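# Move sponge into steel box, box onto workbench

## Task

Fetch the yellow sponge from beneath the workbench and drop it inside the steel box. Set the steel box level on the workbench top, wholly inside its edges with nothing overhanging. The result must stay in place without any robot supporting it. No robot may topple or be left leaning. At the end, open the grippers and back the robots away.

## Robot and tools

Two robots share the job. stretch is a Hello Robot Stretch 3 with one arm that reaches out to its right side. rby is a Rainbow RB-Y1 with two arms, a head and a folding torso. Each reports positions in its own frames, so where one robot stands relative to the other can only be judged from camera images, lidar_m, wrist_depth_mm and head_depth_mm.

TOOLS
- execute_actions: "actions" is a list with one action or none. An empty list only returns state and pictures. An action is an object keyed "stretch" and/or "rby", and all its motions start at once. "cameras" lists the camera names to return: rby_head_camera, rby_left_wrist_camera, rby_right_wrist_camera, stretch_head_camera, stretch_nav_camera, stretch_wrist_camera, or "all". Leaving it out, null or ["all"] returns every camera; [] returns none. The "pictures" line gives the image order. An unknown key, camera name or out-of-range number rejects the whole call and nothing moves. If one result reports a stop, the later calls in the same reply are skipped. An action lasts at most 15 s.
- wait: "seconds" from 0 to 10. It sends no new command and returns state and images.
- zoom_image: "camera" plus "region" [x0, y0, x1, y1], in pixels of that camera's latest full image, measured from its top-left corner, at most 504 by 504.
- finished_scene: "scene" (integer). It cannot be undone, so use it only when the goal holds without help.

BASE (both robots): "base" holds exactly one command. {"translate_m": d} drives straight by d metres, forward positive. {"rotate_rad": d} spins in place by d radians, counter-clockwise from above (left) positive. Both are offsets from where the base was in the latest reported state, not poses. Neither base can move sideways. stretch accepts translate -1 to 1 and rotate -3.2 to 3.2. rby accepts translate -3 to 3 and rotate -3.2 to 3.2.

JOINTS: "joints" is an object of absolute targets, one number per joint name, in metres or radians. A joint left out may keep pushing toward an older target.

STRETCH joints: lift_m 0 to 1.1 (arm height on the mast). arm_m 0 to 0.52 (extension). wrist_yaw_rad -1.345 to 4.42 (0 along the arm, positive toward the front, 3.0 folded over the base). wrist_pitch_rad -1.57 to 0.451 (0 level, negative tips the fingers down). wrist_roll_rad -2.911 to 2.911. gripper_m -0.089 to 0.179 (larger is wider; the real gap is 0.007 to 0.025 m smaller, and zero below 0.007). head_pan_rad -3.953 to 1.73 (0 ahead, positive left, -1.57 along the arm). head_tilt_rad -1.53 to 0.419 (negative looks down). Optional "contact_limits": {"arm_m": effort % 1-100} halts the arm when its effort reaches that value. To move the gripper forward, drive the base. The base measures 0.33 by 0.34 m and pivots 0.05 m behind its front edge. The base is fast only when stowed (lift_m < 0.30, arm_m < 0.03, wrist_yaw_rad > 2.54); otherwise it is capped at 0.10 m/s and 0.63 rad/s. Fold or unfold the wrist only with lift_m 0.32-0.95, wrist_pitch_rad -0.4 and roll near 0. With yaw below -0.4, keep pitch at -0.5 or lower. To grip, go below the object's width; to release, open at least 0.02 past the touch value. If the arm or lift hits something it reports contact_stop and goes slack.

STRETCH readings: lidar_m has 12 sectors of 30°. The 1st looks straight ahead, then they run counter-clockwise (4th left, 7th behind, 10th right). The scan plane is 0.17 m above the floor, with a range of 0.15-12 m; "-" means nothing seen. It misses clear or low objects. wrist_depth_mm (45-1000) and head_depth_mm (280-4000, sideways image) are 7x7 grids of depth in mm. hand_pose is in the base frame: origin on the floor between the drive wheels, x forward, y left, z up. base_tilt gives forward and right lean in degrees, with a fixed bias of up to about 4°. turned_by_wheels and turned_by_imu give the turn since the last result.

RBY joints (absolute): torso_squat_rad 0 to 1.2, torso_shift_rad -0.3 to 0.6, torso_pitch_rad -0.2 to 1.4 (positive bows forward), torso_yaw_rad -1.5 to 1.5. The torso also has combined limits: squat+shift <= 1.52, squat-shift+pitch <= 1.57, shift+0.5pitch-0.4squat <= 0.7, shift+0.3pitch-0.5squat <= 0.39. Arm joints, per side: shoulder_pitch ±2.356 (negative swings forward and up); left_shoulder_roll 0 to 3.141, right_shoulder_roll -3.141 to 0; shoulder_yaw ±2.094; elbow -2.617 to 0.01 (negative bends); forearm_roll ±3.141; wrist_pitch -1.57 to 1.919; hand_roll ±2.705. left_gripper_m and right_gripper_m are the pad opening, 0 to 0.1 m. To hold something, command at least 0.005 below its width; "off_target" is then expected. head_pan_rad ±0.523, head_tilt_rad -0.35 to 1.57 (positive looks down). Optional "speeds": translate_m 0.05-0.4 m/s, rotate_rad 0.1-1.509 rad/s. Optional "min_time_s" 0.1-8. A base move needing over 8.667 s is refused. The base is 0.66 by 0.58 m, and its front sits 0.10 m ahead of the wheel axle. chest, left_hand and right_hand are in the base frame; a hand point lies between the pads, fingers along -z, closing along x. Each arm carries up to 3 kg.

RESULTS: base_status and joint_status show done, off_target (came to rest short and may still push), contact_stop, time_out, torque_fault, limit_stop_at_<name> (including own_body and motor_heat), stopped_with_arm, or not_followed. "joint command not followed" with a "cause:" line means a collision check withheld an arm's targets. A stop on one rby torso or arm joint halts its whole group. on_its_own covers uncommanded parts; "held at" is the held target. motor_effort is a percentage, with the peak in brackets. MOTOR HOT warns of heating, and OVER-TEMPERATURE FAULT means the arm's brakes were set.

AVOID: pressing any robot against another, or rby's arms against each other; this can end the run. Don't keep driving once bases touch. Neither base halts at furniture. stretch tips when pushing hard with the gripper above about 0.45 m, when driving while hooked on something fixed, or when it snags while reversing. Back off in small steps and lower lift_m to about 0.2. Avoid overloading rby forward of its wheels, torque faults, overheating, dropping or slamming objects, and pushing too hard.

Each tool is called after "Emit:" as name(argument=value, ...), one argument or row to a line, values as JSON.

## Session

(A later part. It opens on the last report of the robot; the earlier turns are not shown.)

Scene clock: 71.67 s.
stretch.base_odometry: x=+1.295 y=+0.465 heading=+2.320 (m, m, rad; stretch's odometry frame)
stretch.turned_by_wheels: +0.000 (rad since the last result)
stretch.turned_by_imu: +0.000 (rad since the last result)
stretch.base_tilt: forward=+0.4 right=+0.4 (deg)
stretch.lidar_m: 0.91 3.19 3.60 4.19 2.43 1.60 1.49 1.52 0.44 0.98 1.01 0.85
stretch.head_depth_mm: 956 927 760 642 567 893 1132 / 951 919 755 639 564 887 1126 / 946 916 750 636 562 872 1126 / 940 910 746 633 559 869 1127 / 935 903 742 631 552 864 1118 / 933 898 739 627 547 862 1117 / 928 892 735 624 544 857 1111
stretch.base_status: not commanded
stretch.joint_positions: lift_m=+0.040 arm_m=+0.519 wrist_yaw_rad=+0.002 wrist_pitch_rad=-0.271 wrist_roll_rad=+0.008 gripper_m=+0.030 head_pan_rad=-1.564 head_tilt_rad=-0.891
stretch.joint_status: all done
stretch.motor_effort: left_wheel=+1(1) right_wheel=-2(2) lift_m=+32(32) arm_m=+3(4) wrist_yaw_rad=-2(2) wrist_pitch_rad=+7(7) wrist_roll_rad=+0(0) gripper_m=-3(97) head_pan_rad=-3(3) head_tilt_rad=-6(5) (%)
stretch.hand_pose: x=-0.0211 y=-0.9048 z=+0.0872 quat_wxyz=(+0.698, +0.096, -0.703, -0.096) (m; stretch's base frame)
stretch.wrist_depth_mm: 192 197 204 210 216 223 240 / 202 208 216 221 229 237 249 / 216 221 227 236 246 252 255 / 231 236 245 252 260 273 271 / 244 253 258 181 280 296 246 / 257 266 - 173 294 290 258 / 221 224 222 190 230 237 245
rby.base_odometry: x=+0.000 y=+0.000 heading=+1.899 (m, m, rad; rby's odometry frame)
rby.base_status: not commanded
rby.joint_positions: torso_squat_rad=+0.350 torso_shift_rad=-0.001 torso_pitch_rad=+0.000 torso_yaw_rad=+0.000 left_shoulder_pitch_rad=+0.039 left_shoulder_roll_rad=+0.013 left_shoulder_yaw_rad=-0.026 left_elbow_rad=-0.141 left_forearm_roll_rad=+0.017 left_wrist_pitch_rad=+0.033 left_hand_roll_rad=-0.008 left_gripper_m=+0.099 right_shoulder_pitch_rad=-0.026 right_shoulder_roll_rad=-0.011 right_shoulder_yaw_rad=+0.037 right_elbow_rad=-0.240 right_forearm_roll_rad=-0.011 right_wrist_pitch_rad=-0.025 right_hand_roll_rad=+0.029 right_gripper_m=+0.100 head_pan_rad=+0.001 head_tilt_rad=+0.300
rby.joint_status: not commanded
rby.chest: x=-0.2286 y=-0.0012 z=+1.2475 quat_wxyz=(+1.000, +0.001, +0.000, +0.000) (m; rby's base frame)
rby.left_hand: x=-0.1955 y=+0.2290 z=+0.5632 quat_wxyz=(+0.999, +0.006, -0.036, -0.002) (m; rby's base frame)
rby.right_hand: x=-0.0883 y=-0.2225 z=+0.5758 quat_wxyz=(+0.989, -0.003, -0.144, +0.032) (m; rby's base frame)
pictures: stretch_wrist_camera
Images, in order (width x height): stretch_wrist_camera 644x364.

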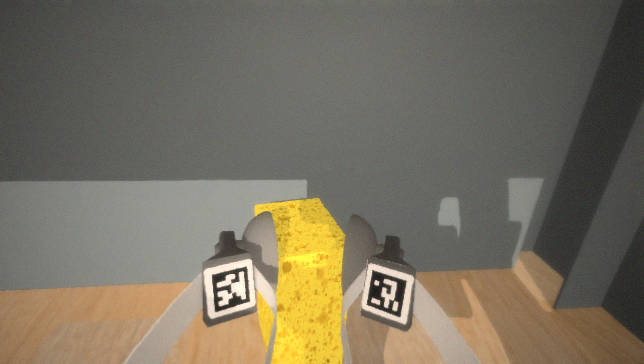

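Emit:
execute_actions(
  actions=[
    {"stretch":{"joints":{"lift_m":0.1}},"rby":{"base":{"rotate_rad":0.0},"joints":{"torso_squat_rad":0,"torso_pitch_rad":0.2,"left_shoulder_pitch_rad":-1.35,"right_shoulder_pitch_rad":-1.35,"left_shoulder_roll_rad":0.45,"right_shoulder_roll_rad":-0.485,"left_shoulder_yaw_rad":0,"right_shoulder_yaw_rad":0,"left_elbow_rad":-0.85,"right_elbow_rad":-0.85,"left_forearm_roll_rad":0.33,"right_forearm_roll_rad":-0.355,"left_wrist_pitch_rad":1.9,"right_wrist_pitch_rad":1.9,"left_hand_roll_rad":1.57,"right_hand_roll_rad":1.57,"head_tilt_rad":0.3}}},
  ],
  cameras=[],
)

Emit:
execute_actions(
  actions=[
    {"stretch":{"joints":{"arm_m":0.13}}},
  ],
  cameras=[],
)

Emit:
execute_actions(
  actions=[
    {"stretch":{"joints":{"wrist_yaw_rad":1.57}}},
  ],
  cameras=["stretch_wrist_camera","stretch_nav_camera","rby_head_camera"],
)

Scene clock: 74.50 s.
stretch.base_odometry: x=+1.295 y=+0.465 heading=+2.320 (m, m, rad; stretch's odometry frame)
stretch.turned_by_wheels: +0.000 (rad since the last result)
stretch.turned_by_imu: +0.000 (rad since the last result)
stretch.base_tilt: forward=+0.7 right=+0.2 (deg)
stretch.lidar_m: 0.91 3.21 3.59 4.16 2.43 1.60 1.49 1.52 0.44 0.98 1.00 0.85
stretch.head_depth_mm: 959 927 759 642 567 891 1133 / 953 921 756 638 564 886 1129 / 946 914 751 635 562 871 1132 / 940 909 747 633 559 868 1125 / 937 905 742 631 551 864 1120 / 930 897 740 627 546 861 1114 / 928 891 733 624 544 857 1113
stretch.base_status: not commanded
stretch.joint_positions: lift_m=+0.100 arm_m=+0.519 wrist_yaw_rad=+0.002 wrist_pitch_rad=-0.271 wrist_roll_rad=+0.008 gripper_m=+0.030 head_pan_rad=-1.564 head_tilt_rad=-0.891
stretch.joint_status: all done
stretch.motor_effort: left_wheel=+1(1) right_wheel=-2(2) lift_m=+50(52) arm_m=+3(3) wrist_yaw_rad=-1(2) wrist_pitch_rad=+7(7) wrist_roll_rad=+0(0) gripper_m=-3(3) head_pan_rad=-2(2) head_tilt_rad=-5(6) (%)
stretch.hand_pose: x=-0.0211 y=-0.9048 z=+0.1466 quat_wxyz=(+0.698, +0.096, -0.703, -0.096) (m; stretch's base frame)
stretch.wrist_depth_mm: 194 197 202 209 216 224 241 / 204 209 216 221 229 237 248 / 214 220 229 235 245 253 260 / 230 234 243 252 263 273 269 / 242 252 258 180 277 298 247 / 263 270 - 174 303 323 258 / 276 284 292 189 303 316 275
rby.base_odometry: x=+0.000 y=+0.000 heading=+1.898 (m, m, rad; rby's odometry frame)
rby.base_status: done
rby.joint_positions: torso_squat_rad=+0.000 torso_shift_rad=-0.001 torso_pitch_rad=+0.200 torso_yaw_rad=+0.000 left_shoulder_pitch_rad=-1.350 left_shoulder_roll_rad=+0.450 left_shoulder_yaw_rad=+0.000 left_elbow_rad=-0.850 left_forearm_roll_rad=+0.330 left_wrist_pitch_rad=+1.900 left_hand_roll_rad=+1.570 left_gripper_m=+0.099 right_shoulder_pitch_rad=-1.350 right_shoulder_roll_rad=-0.485 right_shoulder_yaw_rad=+0.000 right_elbow_rad=-0.850 right_forearm_roll_rad=-0.355 right_wrist_pitch_rad=+1.900 right_hand_roll_rad=+1.570 right_gripper_m=+0.100 head_pan_rad=+0.001 head_tilt_rad=+0.300
rby.joint_status: all done
rby.chest: x=-0.1672 y=-0.0012 z=+1.2838 quat_wxyz=(+0.995, +0.001, +0.100, +0.000) (m; rby's base frame)
rby.left_hand: x=+0.3816 y=+0.2471 z=+1.1391 quat_wxyz=(+0.747, -0.005, -0.061, +0.662) (m; rby's base frame)
rby.right_hand: x=+0.3825 y=-0.2625 z=+1.1441 quat_wxyz=(+0.670, -0.060, -0.012, +0.740) (m; rby's base frame)
pictures: none
No camera images: the call's "cameras" was empty. Leave "cameras" out to get every camera's image.

Scene clock: 78.57 s.
stretch.base_odometry: x=+1.295 y=+0.465 heading=+2.320 (m, m, rad; stretch's odometry frame)
stretch.turned_by_wheels: +0.000 (rad since the last result)
stretch.turned_by_imu: +0.001 (rad since the last result)
stretch.base_tilt: forward=+0.6 right=+0.3 (deg)
stretch.lidar_m: 0.91 3.21 3.58 4.19 2.44 1.60 1.49 1.52 0.44 0.98 1.00 0.85
stretch.head_depth_mm: 957 926 760 641 566 892 1130 / 952 921 755 639 565 887 1132 / 948 917 753 636 563 883 1116 / 945 913 746 634 560 866 1121 / 937 904 743 631 553 865 1114 / 931 897 742 628 546 862 1115 / 930 893 734 625 544 858 1112
stretch.base_status: not commanded
stretch.joint_positions: lift_m=+0.100 arm_m=+0.130 wrist_yaw_rad=+0.001 wrist_pitch_rad=-0.271 wrist_roll_rad=+0.008 gripper_m=+0.030 head_pan_rad=-1.564 head_tilt_rad=-0.891
stretch.joint_status: all done
stretch.motor_effort: left_wheel=+1(1) right_wheel=-2(1) lift_m=+50(50) arm_m=-4(4) wrist_yaw_rad=-2(3) wrist_pitch_rad=+8(8) wrist_roll_rad=+0(0) gripper_m=-4(4) head_pan_rad=-3(2) head_tilt_rad=-5(6) (%)
stretch.hand_pose: x=-0.0212 y=-0.5157 z=+0.1466 quat_wxyz=(+0.698, +0.096, -0.703, -0.096) (m; stretch's base frame)
stretch.wrist_depth_mm: 522 532 552 572 591 446 322 / 559 581 601 602 620 458 326 / 589 601 619 655 657 450 321 / 574 598 610 627 633 457 320 / 437 443 476 180 481 440 323 / 354 359 - 174 391 381 323 / 296 295 297 190 302 320 309
rby.base_odometry: x=+0.000 y=+0.000 heading=+1.898 (m, m, rad; rby's odometry frame)
rby.base_status: not commanded
rby.joint_positions: torso_squat_rad=+0.000 torso_shift_rad=-0.001 torso_pitch_rad=+0.200 torso_yaw_rad=+0.000 left_shoulder_pitch_rad=-1.350 left_shoulder_roll_rad=+0.450 left_shoulder_yaw_rad=+0.000 left_elbow_rad=-0.850 left_forearm_roll_rad=+0.330 left_wrist_pitch_rad=+1.900 left_hand_roll_rad=+1.570 left_gripper_m=+0.099 right_shoulder_pitch_rad=-1.350 right_shoulder_roll_rad=-0.485 right_shoulder_yaw_rad=+0.000 right_elbow_rad=-0.850 right_forearm_roll_rad=-0.355 right_wrist_pitch_rad=+1.900 right_hand_roll_rad=+1.570 right_gripper_m=+0.100 head_pan_rad=+0.001 head_tilt_rad=+0.300
rby.joint_status: not commanded
rby.chest: x=-0.1672 y=-0.0012 z=+1.2838 quat_wxyz=(+0.995, +0.001, +0.100, +0.000) (m; rby's base frame)
rby.left_hand: x=+0.3816 y=+0.2471 z=+1.1391 quat_wxyz=(+0.747, -0.005, -0.061, +0.662) (m; rby's base frame)
rby.right_hand: x=+0.3825 y=-0.2625 z=+1.1441 quat_wxyz=(+0.670, -0.060, -0.012, +0.740) (m; rby's base frame)
pictures: none
No camera images: the call's "cameras" was empty. Leave "cameras" out to get every camera's image.

Scene clock: 80.33 s.
stretch.base_odometry: x=+1.295 y=+0.465 heading=+2.320 (m, m, rad; stretch's odometry frame)
stretch.turned_by_wheels: +0.000 (rad since the last result)
stretch.turned_by_imu: +0.000 (rad since the last result)
stretch.base_tilt: forward=+0.5 right=+0.2 (deg)
stretch.lidar_m: 0.91 3.21 3.60 4.19 2.43 1.60 1.49 1.52 0.44 0.98 1.00 0.85
stretch.head_depth_mm: 956 925 758 641 567 893 1133 / 952 922 754 639 565 887 1128 / 947 916 751 637 563 887 1119 / 941 909 747 634 560 864 1117 / 939 906 742 631 552 863 1103 / 934 899 739 629 545 861 1102 / 927 892 733 626 544 858 1105
stretch.base_status: not commanded
stretch.joint_positions: lift_m=+0.100 arm_m=+0.130 wrist_yaw_rad=+1.567 wrist_pitch_rad=-0.271 wrist_roll_rad=+0.008 gripper_m=+0.030 head_pan_rad=-1.564 head_tilt_rad=-0.891
stretch.joint_status: all done
stretch.motor_effort: left_wheel=+1(1) right_wheel=-2(2) lift_m=+50(50) arm_m=-4(3) wrist_yaw_rad=+2(3) wrist_pitch_rad=+8(8) wrist_roll_rad=+0(0) gripper_m=-3(3) head_pan_rad=-3(3) head_tilt_rad=-5(6) (%)
stretch.hand_pose: x=+0.2191 y=-0.2762 z=+0.1466 quat_wxyz=(+0.563, +0.564, -0.431, +0.425) (m; stretch's base frame)
stretch.wrist_depth_mm: - - - 693 703 724 749 / - - - 743 742 759 790 / 848 896 926 765 785 817 813 / 571 597 595 586 651 677 683 / 432 442 480 181 483 490 504 / 352 359 - 174 392 382 385 / 294 300 294 190 299 312 323
rby.base_odometry: x=+0.000 y=+0.000 heading=+1.898 (m, m, rad; rby's odometry frame)
rby.base_status: not commanded
rby.joint_positions: torso_squat_rad=+0.000 torso_shift_rad=-0.001 torso_pitch_rad=+0.200 torso_yaw_rad=+0.000 left_shoulder_pitch_rad=-1.350 left_shoulder_roll_rad=+0.450 left_shoulder_yaw_rad=+0.000 left_elbow_rad=-0.850 left_forearm_roll_rad=+0.330 left_wrist_pitch_rad=+1.900 left_hand_roll_rad=+1.570 left_gripper_m=+0.099 right_shoulder_pitch_rad=-1.350 right_shoulder_roll_rad=-0.485 right_shoulder_yaw_rad=+0.000 right_elbow_rad=-0.850 right_forearm_roll_rad=-0.355 right_wrist_pitch_rad=+1.900 right_hand_roll_rad=+1.570 right_gripper_m=+0.100 head_pan_rad=+0.001 head_tilt_rad=+0.300
rby.joint_status: not commanded
rby.chest: x=-0.1672 y=-0.0012 z=+1.2838 quat_wxyz=(+0.995, +0.001, +0.100, +0.000) (m; rby's base frame)
rby.left_hand: x=+0.3816 y=+0.2471 z=+1.1391 quat_wxyz=(+0.747, -0.005, -0.061, +0.662) (m; rby's base frame)
rby.right_hand: x=+0.3825 y=-0.2625 z=+1.1441 quat_wxyz=(+0.670, -0.060, -0.012, +0.740) (m; rby's base frame)
pictures: rby_head_camera, stretch_nav_camera (sideways: a quarter turn counterclockwise sets it upright), stretch_wrist_camera
Images, in order (width x height): rby_head_camera 896x504, stretch_nav_camera 672x504, stretch_wrist_camera 644x364.

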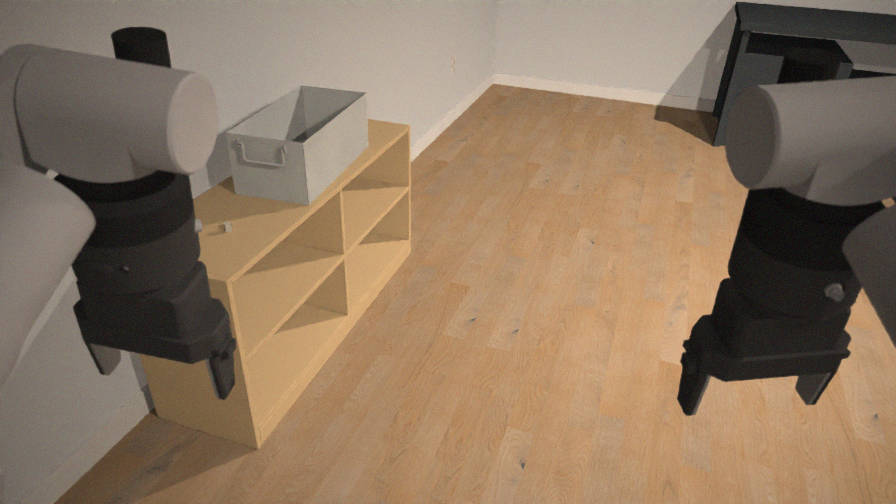

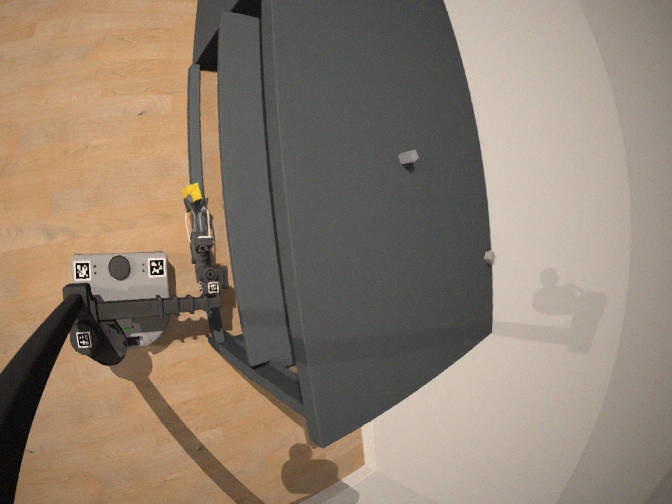

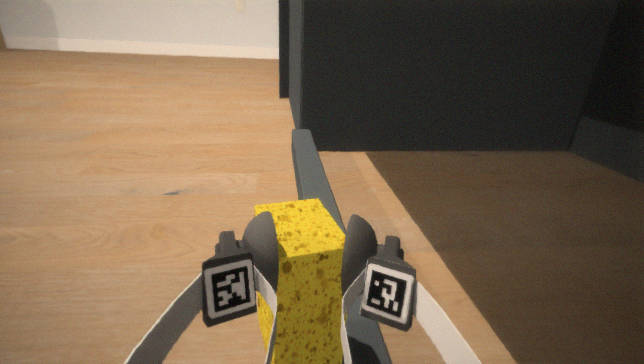

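Emit:
execute_actions(
  actions=[
    {"rby":{"base":{"rotate_rad":0.085}},"stretch":{"joints":{"wrist_yaw_rad":1.95}}},
  ],
  cameras=[],
)

Emit:
execute_actions(
  actions=[
    {"rby":{"base":{"translate_m":2.3}},"stretch":{"joints":{"lift_m":0.5,"arm_m":0.02}}},
  ],
  cameras=[],
)

Emit:
execute_actions(
  actions=[
    {"rby":{"base":{"rotate_rad":1.185},"joints":{"head_tilt_rad":0.7}}},
  ],
  cameras=["rby_head_camera","rby_left_wrist_camera","rby_right_wrist_camera","stretch_wrist_camera"],
)

Scene clock: 83.03 s.
stretch.base_odometry: x=+1.295 y=+0.465 heading=+2.320 (m, m, rad; stretch's odometry frame)
stretch.turned_by_wheels: +0.000 (rad since the last result)
stretch.turned_by_imu: +0.000 (rad since the last result)
stretch.base_tilt: forward=+0.7 right=+0.2 (deg)
stretch.lidar_m: 0.91 3.22 3.60 4.20 2.43 1.60 1.49 1.51 0.44 0.98 1.00 0.85
stretch.head_depth_mm: 960 928 759 641 567 891 1132 / 951 923 754 639 565 888 1128 / 948 915 751 635 563 883 1126 / 944 910 747 634 560 860 1113 / 938 901 746 630 552 863 1105 / 935 901 739 628 546 859 1116 / 927 896 735 626 544 856 1115
stretch.base_status: not commanded
stretch.joint_positions: lift_m=+0.100 arm_m=+0.130 wrist_yaw_rad=+1.947 wrist_pitch_rad=-0.271 wrist_roll_rad=+0.008 gripper_m=+0.030 head_pan_rad=-1.564 head_tilt_rad=-0.891
stretch.joint_status: all done
stretch.motor_effort: left_wheel=+1(1) right_wheel=-2(2) lift_m=+50(50) arm_m=-3(3) wrist_yaw_rad=+2(2) wrist_pitch_rad=+7(7) wrist_roll_rad=+0(0) gripper_m=-4(4) head_pan_rad=-2(3) head_tilt_rad=-6(6) (%)
stretch.hand_pose: x=+0.2023 y=-0.1870 z=+0.1466 quat_wxyz=(+0.472, +0.635, -0.316, +0.523) (m; stretch's base frame)
stretch.wrist_depth_mm: - - - - - 609 590 / - - - - - 660 622 / 820 898 903 987 970 699 655 / 575 597 616 618 632 657 674 / 444 443 474 181 474 457 492 / 355 354 - 174 384 325 390 / 293 297 294 191 303 263 321
rby.base_odometry: x=+0.000 y=+0.000 heading=+1.982 (m, m, rad; rby's odometry frame)
rby.base_status: done
rby.joint_positions: torso_squat_rad=+0.000 torso_shift_rad=-0.001 torso_pitch_rad=+0.200 torso_yaw_rad=+0.000 left_shoulder_pitch_rad=-1.350 left_shoulder_roll_rad=+0.450 left_shoulder_yaw_rad=+0.000 left_elbow_rad=-0.850 left_forearm_roll_rad=+0.330 left_wrist_pitch_rad=+1.900 left_hand_roll_rad=+1.570 left_gripper_m=+0.099 right_shoulder_pitch_rad=-1.350 right_shoulder_roll_rad=-0.485 right_shoulder_yaw_rad=+0.000 right_elbow_rad=-0.850 right_forearm_roll_rad=-0.355 right_wrist_pitch_rad=+1.900 right_hand_roll_rad=+1.570 right_gripper_m=+0.100 head_pan_rad=+0.001 head_tilt_rad=+0.300
rby.joint_status: not commanded
rby.chest: x=-0.1672 y=-0.0012 z=+1.2838 quat_wxyz=(+0.995, +0.001, +0.100, +0.000) (m; rby's base frame)
rby.left_hand: x=+0.3816 y=+0.2472 z=+1.1391 quat_wxyz=(+0.747, -0.005, -0.061, +0.662) (m; rby's base frame)
rby.right_hand: x=+0.3825 y=-0.2625 z=+1.1441 quat_wxyz=(+0.670, -0.060, -0.012, +0.740) (m; rby's base frame)
pictures: none
No camera images: the call's "cameras" was empty. Leave "cameras" out to get every camera's image.

Scene clock: 90.27 s.
stretch.base_odometry: x=+1.295 y=+0.465 heading=+2.320 (m, m, rad; stretch's odometry frame)
stretch.turned_by_wheels: +0.000 (rad since the last result)
stretch.turned_by_imu: +0.001 (rad since the last result)
stretch.base_tilt: forward=+0.7 right=+0.3 (deg)
stretch.lidar_m: 0.91 3.10 2.90 4.82 2.43 1.60 1.49 1.52 0.44 0.98 1.00 0.85
stretch.head_depth_mm: 961 928 759 641 567 893 1134 / 950 925 755 639 564 886 - / 949 916 751 637 563 872 - / 943 911 747 634 560 859 - / 937 906 742 631 552 863 1140 / 930 900 739 627 546 860 1124 / 927 892 734 625 544 859 1115
stretch.base_status: not commanded
stretch.joint_positions: lift_m=+0.500 arm_m=+0.020 wrist_yaw_rad=+1.948 wrist_pitch_rad=-0.271 wrist_roll_rad=+0.008 gripper_m=+0.030 head_pan_rad=-1.564 head_tilt_rad=-0.891
stretch.joint_status: all done
stretch.motor_effort: left_wheel=+1(2) right_wheel=-2(2) lift_m=+51(54) arm_m=-4(4) wrist_yaw_rad=+1(2) wrist_pitch_rad=+7(7) wrist_roll_rad=+0(0) gripper_m=-3(5) head_pan_rad=-1(2) head_tilt_rad=-5(5) (%)
stretch.hand_pose: x=+0.2022 y=-0.0768 z=+0.5466 quat_wxyz=(+0.472, +0.635, -0.316, +0.523) (m; stretch's base frame)
stretch.wrist_depth_mm: - - - - - - - / - - - - - 899 631 / - - - - - 730 642 / - - - - - 685 621 / - - - 182 - 768 440 / 934 969 - 172 - 793 355 / 800 789 812 191 806 851 300
rby.base_odometry: x=-0.920 y=+2.107 heading=+1.984 (m, m, rad; rby's odometry frame)
rby.base_status: done
rby.joint_positions: torso_squat_rad=+0.000 torso_shift_rad=-0.001 torso_pitch_rad=+0.200 torso_yaw_rad=+0.000 left_shoulder_pitch_rad=-1.350 left_shoulder_roll_rad=+0.450 left_shoulder_yaw_rad=+0.000 left_elbow_rad=-0.850 left_forearm_roll_rad=+0.330 left_wrist_pitch_rad=+1.900 left_hand_roll_rad=+1.570 left_gripper_m=+0.099 right_shoulder_pitch_rad=-1.350 right_shoulder_roll_rad=-0.485 right_shoulder_yaw_rad=+0.000 right_elbow_rad=-0.850 right_forearm_roll_rad=-0.355 right_wrist_pitch_rad=+1.900 right_hand_roll_rad=+1.570 right_gripper_m=+0.100 head_pan_rad=+0.001 head_tilt_rad=+0.300
rby.joint_status: not commanded
rby.chest: x=-0.1671 y=-0.0013 z=+1.2838 quat_wxyz=(+0.995, +0.001, +0.100, +0.000) (m; rby's base frame)
rby.left_hand: x=+0.3816 y=+0.2472 z=+1.1389 quat_wxyz=(+0.747, -0.005, -0.061, +0.662) (m; rby's base frame)
rby.right_hand: x=+0.3825 y=-0.2626 z=+1.1439 quat_wxyz=(+0.670, -0.060, -0.012, +0.740) (m; rby's base frame)
pictures: none
No camera images: the call's "cameras" was empty. Leave "cameras" out to get every camera's image.

Scene clock: 93.73 s.
stretch.base_odometry: x=+1.295 y=+0.465 heading=+2.320 (m, m, rad; stretch's odometry frame)
stretch.turned_by_wheels: +0.000 (rad since the last result)
stretch.turned_by_imu: +0.001 (rad since the last result)
stretch.base_tilt: forward=+0.7 right=+0.1 (deg)
stretch.lidar_m: 0.91 2.70 2.70 4.83 2.43 1.60 1.49 1.52 0.44 0.98 1.00 0.85
stretch.head_depth_mm: 956 930 760 640 568 890 1134 / 950 920 754 639 566 887 - / 946 916 750 637 564 872 - / 944 910 747 633 559 859 - / 934 906 742 631 552 865 1140 / 932 898 739 628 546 860 1123 / 927 894 734 625 544 861 1111
stretch.base_status: not commanded
stretch.joint_positions: lift_m=+0.500 arm_m=+0.020 wrist_yaw_rad=+1.948 wrist_pitch_rad=-0.271 wrist_roll_rad=+0.008 gripper_m=+0.030 head_pan_rad=-1.564 head_tilt_rad=-0.891
stretch.joint_status: not commanded
stretch.motor_effort: left_wheel=+1(1) right_wheel=-1(2) lift_m=+51(51) arm_m=-3(4) wrist_yaw_rad=+1(2) wrist_pitch_rad=+7(7) wrist_roll_rad=+0(0) gripper_m=-3(3) head_pan_rad=-2(2) head_tilt_rad=-5(6) (%)
stretch.hand_pose: x=+0.2022 y=-0.0768 z=+0.5466 quat_wxyz=(+0.472, +0.635, -0.316, +0.523) (m; stretch's base frame)
stretch.wrist_depth_mm: - - - - - - - / - - - - - 927 624 / - - - - - 713 643 / - - - - - 674 599 / - - - 181 - 794 449 / 937 965 - 173 - 836 351 / 776 778 761 191 804 809 302
rby.base_odometry: x=-0.919 y=+2.107 heading=-3.117 (m, m, rad; rby's odometry frame)
rby.base_status: done
rby.joint_positions: torso_squat_rad=+0.000 torso_shift_rad=-0.001 torso_pitch_rad=+0.200 torso_yaw_rad=+0.000 left_shoulder_pitch_rad=-1.350 left_shoulder_roll_rad=+0.450 left_shoulder_yaw_rad=+0.000 left_elbow_rad=-0.850 left_forearm_roll_rad=+0.330 left_wrist_pitch_rad=+1.900 left_hand_roll_rad=+1.570 left_gripper_m=+0.099 right_shoulder_pitch_rad=-1.350 right_shoulder_roll_rad=-0.485 right_shoulder_yaw_rad=+0.000 right_elbow_rad=-0.850 right_forearm_roll_rad=-0.355 right_wrist_pitch_rad=+1.900 right_hand_roll_rad=+1.570 right_gripper_m=+0.100 head_pan_rad=+0.001 head_tilt_rad=+0.700
rby.joint_status: all done
rby.chest: x=-0.1671 y=-0.0012 z=+1.2838 quat_wxyz=(+0.995, +0.001, +0.100, +0.000) (m; rby's base frame)
rby.left_hand: x=+0.3816 y=+0.2472 z=+1.1389 quat_wxyz=(+0.747, -0.005, -0.061, +0.662) (m; rby's base frame)
rby.right_hand: x=+0.3824 y=-0.2625 z=+1.1439 quat_wxyz=(+0.670, -0.060, -0.012, +0.740) (m; rby's base frame)
pictures: rby_head_camera, rby_left_wrist_camera, rby_right_wrist_camera, stretch_wrist_camera
Images, in order (width x height): rby_head_camera 896x504, rby_left_wrist_camera 644x364, rby_right_wrist_camera 644x364, stretch_wrist_camera 644x364.

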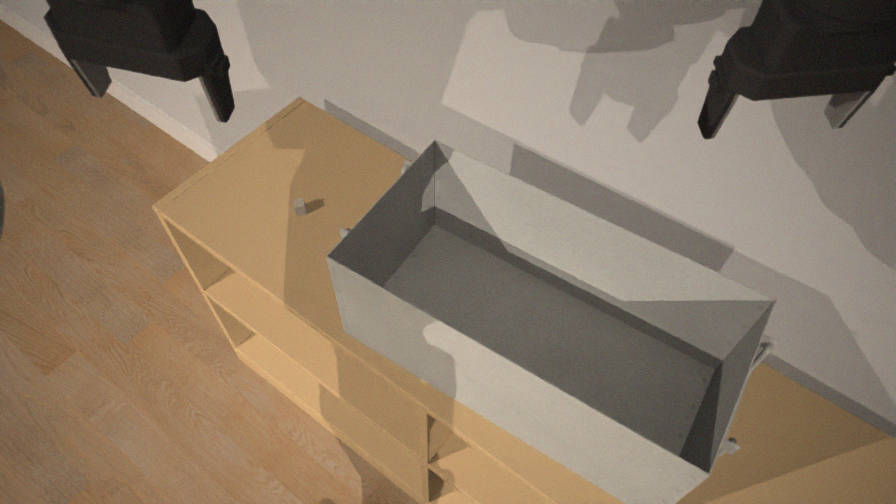

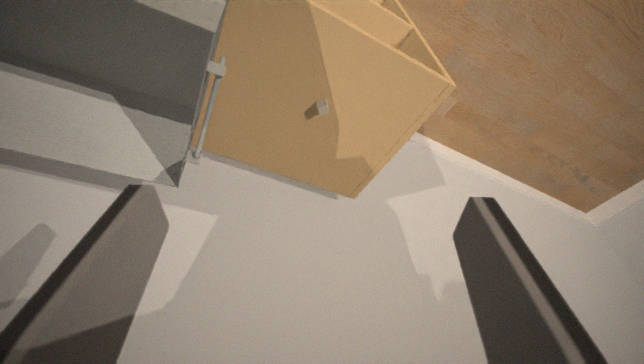

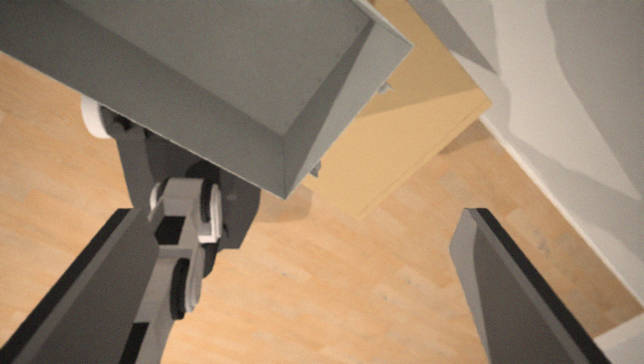

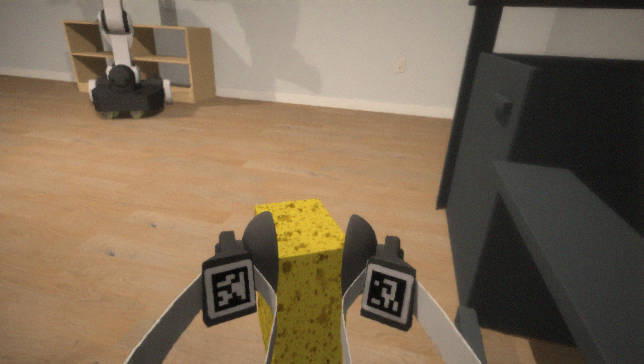

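Emit:
execute_actions(
  actions=[
    {"rby":{"base":{"rotate_rad":-0.58}}},
  ],
  cameras=["rby_head_camera"],
)

Scene clock: 97.80 s.
stretch.base_odometry: x=+1.295 y=+0.465 heading=+2.320 (m, m, rad; stretch's odometry frame)
stretch.turned_by_wheels: +0.000 (rad since the last result)
stretch.turned_by_imu: +0.001 (rad since the last result)
stretch.base_tilt: forward=+0.5 right=+0.3 (deg)
stretch.lidar_m: 0.91 3.02 2.74 4.84 2.44 1.60 1.49 1.52 0.44 0.98 1.00 0.85
stretch.head_depth_mm: 957 928 758 643 567 890 1136 / 953 920 754 641 565 888 - / 948 914 750 636 563 873 - / 943 910 747 633 560 859 - / 938 906 744 631 553 865 1138 / 932 898 737 630 547 861 1123 / 928 891 735 625 544 859 1113
stretch.base_status: not commanded
stretch.joint_positions: lift_m=+0.500 arm_m=+0.020 wrist_yaw_rad=+1.948 wrist_pitch_rad=-0.271 wrist_roll_rad=+0.008 gripper_m=+0.030 head_pan_rad=-1.564 head_tilt_rad=-0.891
stretch.joint_status: not commanded
stretch.motor_effort: left_wheel=+1(1) right_wheel=-2(2) lift_m=+50(51) arm_m=-4(3) wrist_yaw_rad=+1(2) wrist_pitch_rad=+8(7) wrist_roll_rad=+0(0) gripper_m=-3(3) head_pan_rad=-2(1) head_tilt_rad=-6(5) (%)
stretch.hand_pose: x=+0.2022 y=-0.0768 z=+0.5466 quat_wxyz=(+0.472, +0.635, -0.316, +0.523) (m; stretch's base frame)
stretch.wrist_depth_mm: - - - - - - - / - - - - - 885 628 / - - - - - 723 643 / - - - - - 678 626 / - - - 181 - 765 449 / 930 921 - 174 - 815 355 / 747 832 785 190 802 818 303
rby.base_odometry: x=-0.919 y=+2.107 heading=+2.587 (m, m, rad; rby's odometry frame)
rby.base_status: done
rby.joint_positions: torso_squat_rad=+0.000 torso_shift_rad=-0.001 torso_pitch_rad=+0.200 torso_yaw_rad=+0.000 left_shoulder_pitch_rad=-1.350 left_shoulder_roll_rad=+0.450 left_shoulder_yaw_rad=+0.000 left_elbow_rad=-0.850 left_forearm_roll_rad=+0.330 left_wrist_pitch_rad=+1.900 left_hand_roll_rad=+1.570 left_gripper_m=+0.099 right_shoulder_pitch_rad=-1.350 right_shoulder_roll_rad=-0.485 right_shoulder_yaw_rad=+0.000 right_elbow_rad=-0.850 right_forearm_roll_rad=-0.355 right_wrist_pitch_rad=+1.900 right_hand_roll_rad=+1.570 right_gripper_m=+0.100 head_pan_rad=+0.001 head_tilt_rad=+0.700
rby.joint_status: not commanded
rby.chest: x=-0.1671 y=-0.0012 z=+1.2838 quat_wxyz=(+0.995, +0.001, +0.100, +0.000) (m; rby's base frame)
rby.left_hand: x=+0.3816 y=+0.2472 z=+1.1389 quat_wxyz=(+0.747, -0.005, -0.061, +0.662) (m; rby's base frame)
rby.right_hand: x=+0.3825 y=-0.2625 z=+1.1439 quat_wxyz=(+0.670, -0.060, -0.012, +0.740) (m; rby's base frame)
pictures: rby_head_camera
Images, in order (width x height): rby_head_camera 896x504.

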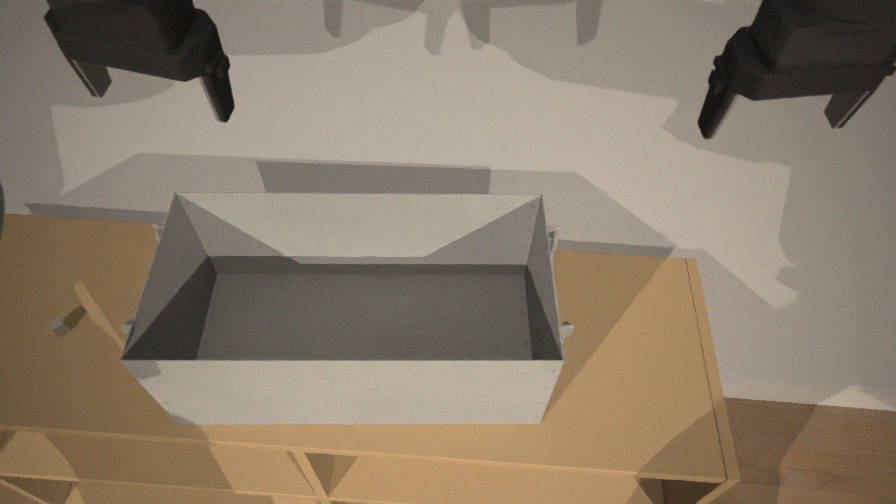

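Emit:
execute_actions(
  actions=[
    {"rby":{"base":{"rotate_rad":-0.4}}},
  ],
  cameras=[],
)

Emit:
execute_actions(
  actions=[
    {"rby":{"base":{"translate_m":-0.36}}},
  ],
  cameras=[],
)

Emit:
execute_actions(
  actions=[
    {"rby":{"base":{"rotate_rad":0.4}}},
  ],
  cameras=["rby_head_camera"],
)

Scene clock: 101.13 s.
stretch.base_odometry: x=+1.295 y=+0.465 heading=+2.320 (m, m, rad; stretch's odometry frame)
stretch.turned_by_wheels: +0.000 (rad since the last result)
stretch.turned_by_imu: +0.000 (rad since the last result)
stretch.base_tilt: forward=+0.7 right=+0.3 (deg)
stretch.lidar_m: 0.91 2.97 2.88 4.83 2.44 1.60 1.49 1.52 0.44 0.98 1.00 0.85
stretch.head_depth_mm: 957 929 758 642 567 893 1132 / 952 923 754 638 566 887 - / 951 916 752 636 563 872 - / 945 912 748 633 560 859 - / 938 904 743 631 553 864 1140 / 932 901 739 628 547 862 1121 / 927 894 736 625 544 859 1114
stretch.base_status: not commanded
stretch.joint_positions: lift_m=+0.500 arm_m=+0.020 wrist_yaw_rad=+1.948 wrist_pitch_rad=-0.271 wrist_roll_rad=+0.008 gripper_m=+0.030 head_pan_rad=-1.564 head_tilt_rad=-0.891
stretch.joint_status: not commanded
stretch.motor_effort: left_wheel=+1(1) right_wheel=-2(2) lift_m=+50(51) arm_m=-3(3) wrist_yaw_rad=+0(0) wrist_pitch_rad=+8(8) wrist_roll_rad=+0(0) gripper_m=-3(2) head_pan_rad=-3(2) head_tilt_rad=-6(5) (%)
stretch.hand_pose: x=+0.2022 y=-0.0768 z=+0.5466 quat_wxyz=(+0.472, +0.635, -0.316, +0.523) (m; stretch's base frame)
stretch.wrist_depth_mm: - - - - - - - / - - - - - 896 629 / - - - - - 710 640 / - - - - - 674 614 / - - - 181 - 763 454 / 953 918 - 174 - 794 355 / 797 816 800 190 807 832 301
rby.base_odometry: x=-0.919 y=+2.107 heading=+2.187 (m, m, rad; rby's odometry frame)
rby.base_status: done
rby.joint_positions: torso_squat_rad=+0.000 torso_shift_rad=-0.001 torso_pitch_rad=+0.200 torso_yaw_rad=+0.000 left_shoulder_pitch_rad=-1.350 left_shoulder_roll_rad=+0.450 left_shoulder_yaw_rad=+0.000 left_elbow_rad=-0.850 left_forearm_roll_rad=+0.330 left_wrist_pitch_rad=+1.900 left_hand_roll_rad=+1.570 left_gripper_m=+0.099 right_shoulder_pitch_rad=-1.350 right_shoulder_roll_rad=-0.485 right_shoulder_yaw_rad=+0.000 right_elbow_rad=-0.850 right_forearm_roll_rad=-0.355 right_wrist_pitch_rad=+1.900 right_hand_roll_rad=+1.570 right_gripper_m=+0.100 head_pan_rad=+0.001 head_tilt_rad=+0.700
rby.joint_status: not commanded
rby.chest: x=-0.1671 y=-0.0012 z=+1.2838 quat_wxyz=(+0.995, +0.001, +0.100, +0.000) (m; rby's base frame)
rby.left_hand: x=+0.3816 y=+0.2472 z=+1.1389 quat_wxyz=(+0.747, -0.005, -0.061, +0.662) (m; rby's base frame)
rby.right_hand: x=+0.3825 y=-0.2625 z=+1.1439 quat_wxyz=(+0.670, -0.060, -0.012, +0.740) (m; rby's base frame)
pictures: none
No camera images: the call's "cameras" was empty. Leave "cameras" out to get every camera's image.

Scene clock: 103.63 s.
stretch.base_odometry: x=+1.295 y=+0.465 heading=+2.320 (m, m, rad; stretch's odometry frame)
stretch.turned_by_wheels: +0.000 (rad since the last result)
stretch.turned_by_imu: +0.000 (rad since the last result)
stretch.base_tilt: forward=+0.6 right=+0.3 (deg)
stretch.lidar_m: 0.91 3.21 2.75 4.84 2.43 1.60 1.49 1.52 0.44 0.98 1.01 0.85
stretch.head_depth_mm: 960 926 759 641 566 890 1134 / 955 924 755 639 565 889 - / 946 917 752 635 563 871 - / 945 911 748 633 560 859 - / 937 903 744 630 553 863 1138 / 931 899 738 629 546 860 1122 / 927 894 735 625 544 857 1113
stretch.base_status: not commanded
stretch.joint_positions: lift_m=+0.500 arm_m=+0.020 wrist_yaw_rad=+1.948 wrist_pitch_rad=-0.271 wrist_roll_rad=+0.008 gripper_m=+0.030 head_pan_rad=-1.564 head_tilt_rad=-0.891
stretch.joint_status: not commanded
stretch.motor_effort: left_wheel=+1(1) right_wheel=-2(2) lift_m=+51(50) arm_m=-4(3) wrist_yaw_rad=+1(2) wrist_pitch_rad=+8(7) wrist_roll_rad=+0(0) gripper_m=-4(3) head_pan_rad=-2(2) head_tilt_rad=-5(7) (%)
stretch.hand_pose: x=+0.2022 y=-0.0768 z=+0.5466 quat_wxyz=(+0.472, +0.635, -0.316, +0.523) (m; stretch's base frame)
stretch.wrist_depth_mm: - - - - - - - / - - - - - 908 615 / - - - - - 730 652 / - - - - - 681 616 / - - - 182 - 741 451 / 919 968 - 172 - 825 357 / 776 775 793 193 810 838 301
rby.base_odometry: x=-0.711 y=+1.813 heading=+2.186 (m, m, rad; rby's odometry frame)
rby.base_status: done
rby.joint_positions: torso_squat_rad=+0.000 torso_shift_rad=-0.001 torso_pitch_rad=+0.200 torso_yaw_rad=+0.000 left_shoulder_pitch_rad=-1.350 left_shoulder_roll_rad=+0.450 left_shoulder_yaw_rad=+0.000 left_elbow_rad=-0.850 left_forearm_roll_rad=+0.330 left_wrist_pitch_rad=+1.900 left_hand_roll_rad=+1.570 left_gripper_m=+0.099 right_shoulder_pitch_rad=-1.350 right_shoulder_roll_rad=-0.485 right_shoulder_yaw_rad=+0.000 right_elbow_rad=-0.850 right_forearm_roll_rad=-0.355 right_wrist_pitch_rad=+1.900 right_hand_roll_rad=+1.570 right_gripper_m=+0.100 head_pan_rad=+0.001 head_tilt_rad=+0.700
rby.joint_status: not commanded
rby.chest: x=-0.1671 y=-0.0012 z=+1.2838 quat_wxyz=(+0.995, +0.001, +0.100, +0.000) (m; rby's base frame)
rby.left_hand: x=+0.3816 y=+0.2472 z=+1.1389 quat_wxyz=(+0.747, -0.005, -0.061, +0.662) (m; rby's base frame)
rby.right_hand: x=+0.3825 y=-0.2625 z=+1.1440 quat_wxyz=(+0.670, -0.060, -0.012, +0.740) (m; rby's base frame)
pictures: none
No camera images: the call's "cameras" was empty. Leave "cameras" out to get every camera's image.

Scene clock: 105.77 s.
stretch.base_odometry: x=+1.295 y=+0.465 heading=+2.320 (m, m, rad; stretch's odometry frame)
stretch.turned_by_wheels: +0.000 (rad since the last result)
stretch.turned_by_imu: +0.000 (rad since the last result)
stretch.base_tilt: forward=+0.5 right=+0.3 (deg)
stretch.lidar_m: 0.91 3.20 2.61 4.84 2.43 1.60 1.49 1.52 0.44 0.98 1.00 0.85
stretch.head_depth_mm: 957 924 758 641 566 889 1132 / 953 923 755 639 564 889 - / 946 917 752 636 562 872 - / 939 913 748 634 559 859 - / 937 904 743 631 552 862 1142 / 933 897 741 627 547 864 1124 / 928 892 735 625 544 857 1111
stretch.base_status: not commanded
stretch.joint_positions: lift_m=+0.500 arm_m=+0.020 wrist_yaw_rad=+1.948 wrist_pitch_rad=-0.271 wrist_roll_rad=+0.008 gripper_m=+0.030 head_pan_rad=-1.564 head_tilt_rad=-0.891
stretch.joint_status: not commanded
stretch.motor_effort: left_wheel=+1(1) right_wheel=-2(2) lift_m=+50(50) arm_m=-3(4) wrist_yaw_rad=+1(1) wrist_pitch_rad=+8(7) wrist_roll_rad=+0(0) gripper_m=-4(4) head_pan_rad=-2(2) head_tilt_rad=-6(6) (%)
stretch.hand_pose: x=+0.2022 y=-0.0768 z=+0.5466 quat_wxyz=(+0.472, +0.635, -0.316, +0.523) (m; stretch's base frame)
stretch.wrist_depth_mm: - - - - - - - / - - - - - 943 625 / - - - - - 723 608 / - - - - - 677 626 / - - - 181 - 745 442 / 912 947 - 173 - 803 352 / 807 783 766 190 807 835 302
rby.base_odometry: x=-0.711 y=+1.813 heading=+2.585 (m, m, rad; rby's odometry frame)
rby.base_status: done
rby.joint_positions: torso_squat_rad=+0.000 torso_shift_rad=-0.001 torso_pitch_rad=+0.200 torso_yaw_rad=+0.000 left_shoulder_pitch_rad=-1.350 left_shoulder_roll_rad=+0.450 left_shoulder_yaw_rad=+0.000 left_elbow_rad=-0.850 left_forearm_roll_rad=+0.330 left_wrist_pitch_rad=+1.900 left_hand_roll_rad=+1.570 left_gripper_m=+0.099 right_shoulder_pitch_rad=-1.350 right_shoulder_roll_rad=-0.485 right_shoulder_yaw_rad=+0.000 right_elbow_rad=-0.850 right_forearm_roll_rad=-0.355 right_wrist_pitch_rad=+1.900 right_hand_roll_rad=+1.570 right_gripper_m=+0.100 head_pan_rad=+0.001 head_tilt_rad=+0.700
rby.joint_status: not commanded
rby.chest: x=-0.1671 y=-0.0012 z=+1.2838 quat_wxyz=(+0.995, +0.001, +0.100, +0.000) (m; rby's base frame)
rby.left_hand: x=+0.3816 y=+0.2472 z=+1.1389 quat_wxyz=(+0.747, -0.005, -0.061, +0.662) (m; rby's base frame)
rby.right_hand: x=+0.3825 y=-0.2625 z=+1.1440 quat_wxyz=(+0.670, -0.060, -0.012, +0.740) (m; rby's base frame)
pictures: rby_head_camera
Images, in order (width x height): rby_head_camera 896x504.

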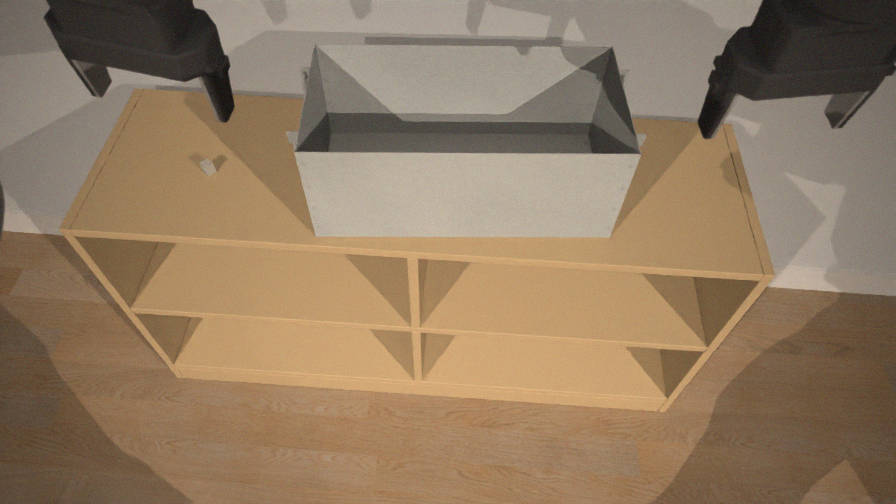

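Emit:
execute_actions(
  actions=[
    {"rby":{"min_time_s":2,"joints":{"torso_squat_rad":0,"torso_shift_rad":0.3,"torso_pitch_rad":0.75,"left_shoulder_pitch_rad":-1.0,"right_shoulder_pitch_rad":-1.0,"left_shoulder_roll_rad":0.29,"right_shoulder_roll_rad":-0.355,"left_elbow_rad":-0.7,"right_elbow_rad":-0.7,"left_forearm_roll_rad":0.18,"right_forearm_roll_rad":-0.22,"left_wrist_pitch_rad":0.95,"right_wrist_pitch_rad":0.95,"head_tilt_rad":0.4}}},
  ],
  cameras=["rby_head_camera"],
)

Scene clock: 108.67 s.
stretch.base_odometry: x=+1.295 y=+0.465 heading=+2.320 (m, m, rad; stretch's odometry frame)
stretch.turned_by_wheels: +0.000 (rad since the last result)
stretch.turned_by_imu: +0.000 (rad since the last result)
stretch.base_tilt: forward=+0.7 right=+0.2 (deg)
stretch.lidar_m: 0.91 3.20 2.60 4.82 2.43 1.60 1.49 1.52 0.44 0.98 1.01 0.85
stretch.head_depth_mm: 957 929 759 642 567 891 1133 / 951 921 753 640 564 889 - / 947 915 751 637 562 872 - / 941 909 748 633 559 861 - / 939 905 744 631 552 863 1137 / 931 898 738 628 547 861 1125 / 930 894 734 626 545 858 1114
stretch.base_status: not commanded
stretch.joint_positions: lift_m=+0.500 arm_m=+0.020 wrist_yaw_rad=+1.948 wrist_pitch_rad=-0.271 wrist_roll_rad=+0.008 gripper_m=+0.030 head_pan_rad=-1.564 head_tilt_rad=-0.891
stretch.joint_status: not commanded
stretch.motor_effort: left_wheel=+1(1) right_wheel=-2(2) lift_m=+51(50) arm_m=-4(4) wrist_yaw_rad=+2(2) wrist_pitch_rad=+7(7) wrist_roll_rad=+0(0) gripper_m=-3(4) head_pan_rad=-2(2) head_tilt_rad=-6(5) (%)
stretch.hand_pose: x=+0.2022 y=-0.0768 z=+0.5466 quat_wxyz=(+0.472, +0.635, -0.316, +0.523) (m; stretch's base frame)
stretch.wrist_depth_mm: - - - - - - - / - - - - - 937 629 / - - - - - 745 648 / - - - - - 677 605 / - - - 181 - 787 449 / 890 971 - 174 - 837 355 / 796 776 793 191 813 793 301
rby.base_odometry: x=-0.711 y=+1.813 heading=+2.585 (m, m, rad; rby's odometry frame)
rby.base_status: not commanded
rby.joint_positions: torso_squat_rad=+0.000 torso_shift_rad=+0.212 torso_pitch_rad=+0.590 torso_yaw_rad=+0.000 left_shoulder_pitch_rad=-1.000 left_shoulder_roll_rad=+0.290 left_shoulder_yaw_rad=+0.000 left_elbow_rad=-0.700 left_forearm_roll_rad=+0.180 left_wrist_pitch_rad=+0.950 left_hand_roll_rad=+1.570 left_gripper_m=+0.099 right_shoulder_pitch_rad=-1.000 right_shoulder_roll_rad=-0.355 right_shoulder_yaw_rad=+0.000 right_elbow_rad=-0.700 right_forearm_roll_rad=-0.220 right_wrist_pitch_rad=+0.950 right_hand_roll_rad=+1.570 right_gripper_m=+0.100 head_pan_rad=+0.001 head_tilt_rad=+0.400
rby.joint_status: torso_shift_rad off_target (ended at +0.212, target +0.300); torso_pitch_rad off_target (ended at +0.590, target +0.750); the others done
rby.on_its_own: torso_shift_rad is held at +0.212, not at your +0.300; torso_pitch_rad is held at +0.590, not at your +0.750
rby.chest: x=+0.0916 y=-0.0011 z=+1.2219 quat_wxyz=(+0.957, +0.001, +0.291, +0.000) (m; rby's base frame)
rby.left_hand: x=+0.5224 y=+0.2462 z=+0.6776 quat_wxyz=(+0.753, -0.027, -0.074, +0.653) (m; rby's base frame)
rby.right_hand: x=+0.5315 y=-0.2833 z=+0.6857 quat_wxyz=(+0.668, -0.087, -0.024, +0.739) (m; rby's base frame)
pictures: rby_head_camera
Images, in order (width x height): rby_head_camera 896x504.

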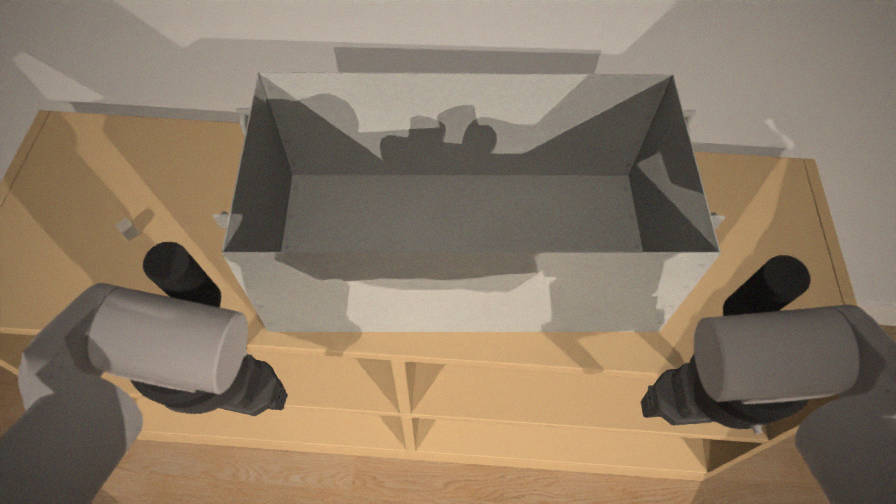

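Emit:
execute_actions(
  actions=[
    {"rby":{"min_time_s":2,"joints":{"torso_squat_rad":0,"torso_shift_rad":0.1,"torso_pitch_rad":0.5,"left_shoulder_pitch_rad":-1.175,"right_shoulder_pitch_rad":-1.175,"left_shoulder_roll_rad":0.36,"right_shoulder_roll_rad":-0.43,"left_elbow_rad":-0.775,"right_elbow_rad":-0.775,"left_forearm_roll_rad":0.25,"right_forearm_roll_rad":-0.30,"left_wrist_pitch_rad":1.45,"right_wrist_pitch_rad":1.45}}},
  ],
  cameras=[],
)

Scene clock: 111.87 s.
stretch.base_odometry: x=+1.295 y=+0.465 heading=+2.320 (m, m, rad; stretch's odometry frame)
stretch.turned_by_wheels: +0.000 (rad since the last result)
stretch.turned_by_imu: +0.000 (rad since the last result)
stretch.base_tilt: forward=+0.7 right=+0.3 (deg)
stretch.lidar_m: 0.91 3.20 2.61 4.83 2.43 1.60 1.49 1.52 0.44 0.98 1.00 0.85
stretch.head_depth_mm: 955 928 759 641 567 891 1129 / 952 922 756 638 564 887 - / 948 917 752 637 562 872 - / 943 910 748 633 560 860 - / 936 906 742 631 552 862 1143 / 933 899 740 629 547 862 1121 / 928 892 734 625 543 858 1114
stretch.base_status: not commanded
stretch.joint_positions: lift_m=+0.500 arm_m=+0.020 wrist_yaw_rad=+1.948 wrist_pitch_rad=-0.271 wrist_roll_rad=+0.008 gripper_m=+0.030 head_pan_rad=-1.564 head_tilt_rad=-0.891
stretch.joint_status: not commanded
stretch.motor_effort: left_wheel=+1(1) right_wheel=-2(2) lift_m=+50(50) arm_m=-4(3) wrist_yaw_rad=+1(2) wrist_pitch_rad=+7(8) wrist_roll_rad=+1(1) gripper_m=-4(4) head_pan_rad=-2(3) head_tilt_rad=-6(6) (%)
stretch.hand_pose: x=+0.2022 y=-0.0768 z=+0.5466 quat_wxyz=(+0.472, +0.635, -0.316, +0.523) (m; stretch's base frame)
stretch.wrist_depth_mm: - - - - - - - / - - - - - 926 617 / - - - - - 725 642 / - - - - - 686 611 / - - - 180 - 760 443 / 948 965 - 173 - 803 350 / 793 807 780 191 798 822 302
rby.base_odometry: x=-0.711 y=+1.813 heading=+2.585 (m, m, rad; rby's odometry frame)
rby.base_status: not commanded
rby.joint_positions: torso_squat_rad=+0.000 torso_shift_rad=+0.100 torso_pitch_rad=+0.500 torso_yaw_rad=+0.000 left_shoulder_pitch_rad=-1.175 left_shoulder_roll_rad=+0.360 left_shoulder_yaw_rad=+0.000 left_elbow_rad=-0.775 left_forearm_roll_rad=+0.250 left_wrist_pitch_rad=+1.450 left_hand_roll_rad=+1.570 left_gripper_m=+0.099 right_shoulder_pitch_rad=-1.174 right_shoulder_roll_rad=-0.430 right_shoulder_yaw_rad=+0.000 right_elbow_rad=-0.775 right_forearm_roll_rad=-0.300 right_wrist_pitch_rad=+1.450 right_hand_roll_rad=+1.570 right_gripper_m=+0.100 head_pan_rad=+0.001 head_tilt_rad=+0.400
rby.joint_status: all done
rby.chest: x=-0.0098 y=-0.0012 z=+1.2486 quat_wxyz=(+0.969, +0.001, +0.247, +0.000) (m; rby's base frame)
rby.left_hand: x=+0.4748 y=+0.2441 z=+0.8337 quat_wxyz=(+0.751, +0.029, -0.020, +0.659) (m; rby's base frame)
rby.right_hand: x=+0.4823 y=-0.2771 z=+0.8438 quat_wxyz=(+0.677, -0.025, +0.024, +0.735) (m; rby's base frame)
pictures: none
No camera images: the call's "cameras" was empty. Leave "cameras" out to get every camera's image.


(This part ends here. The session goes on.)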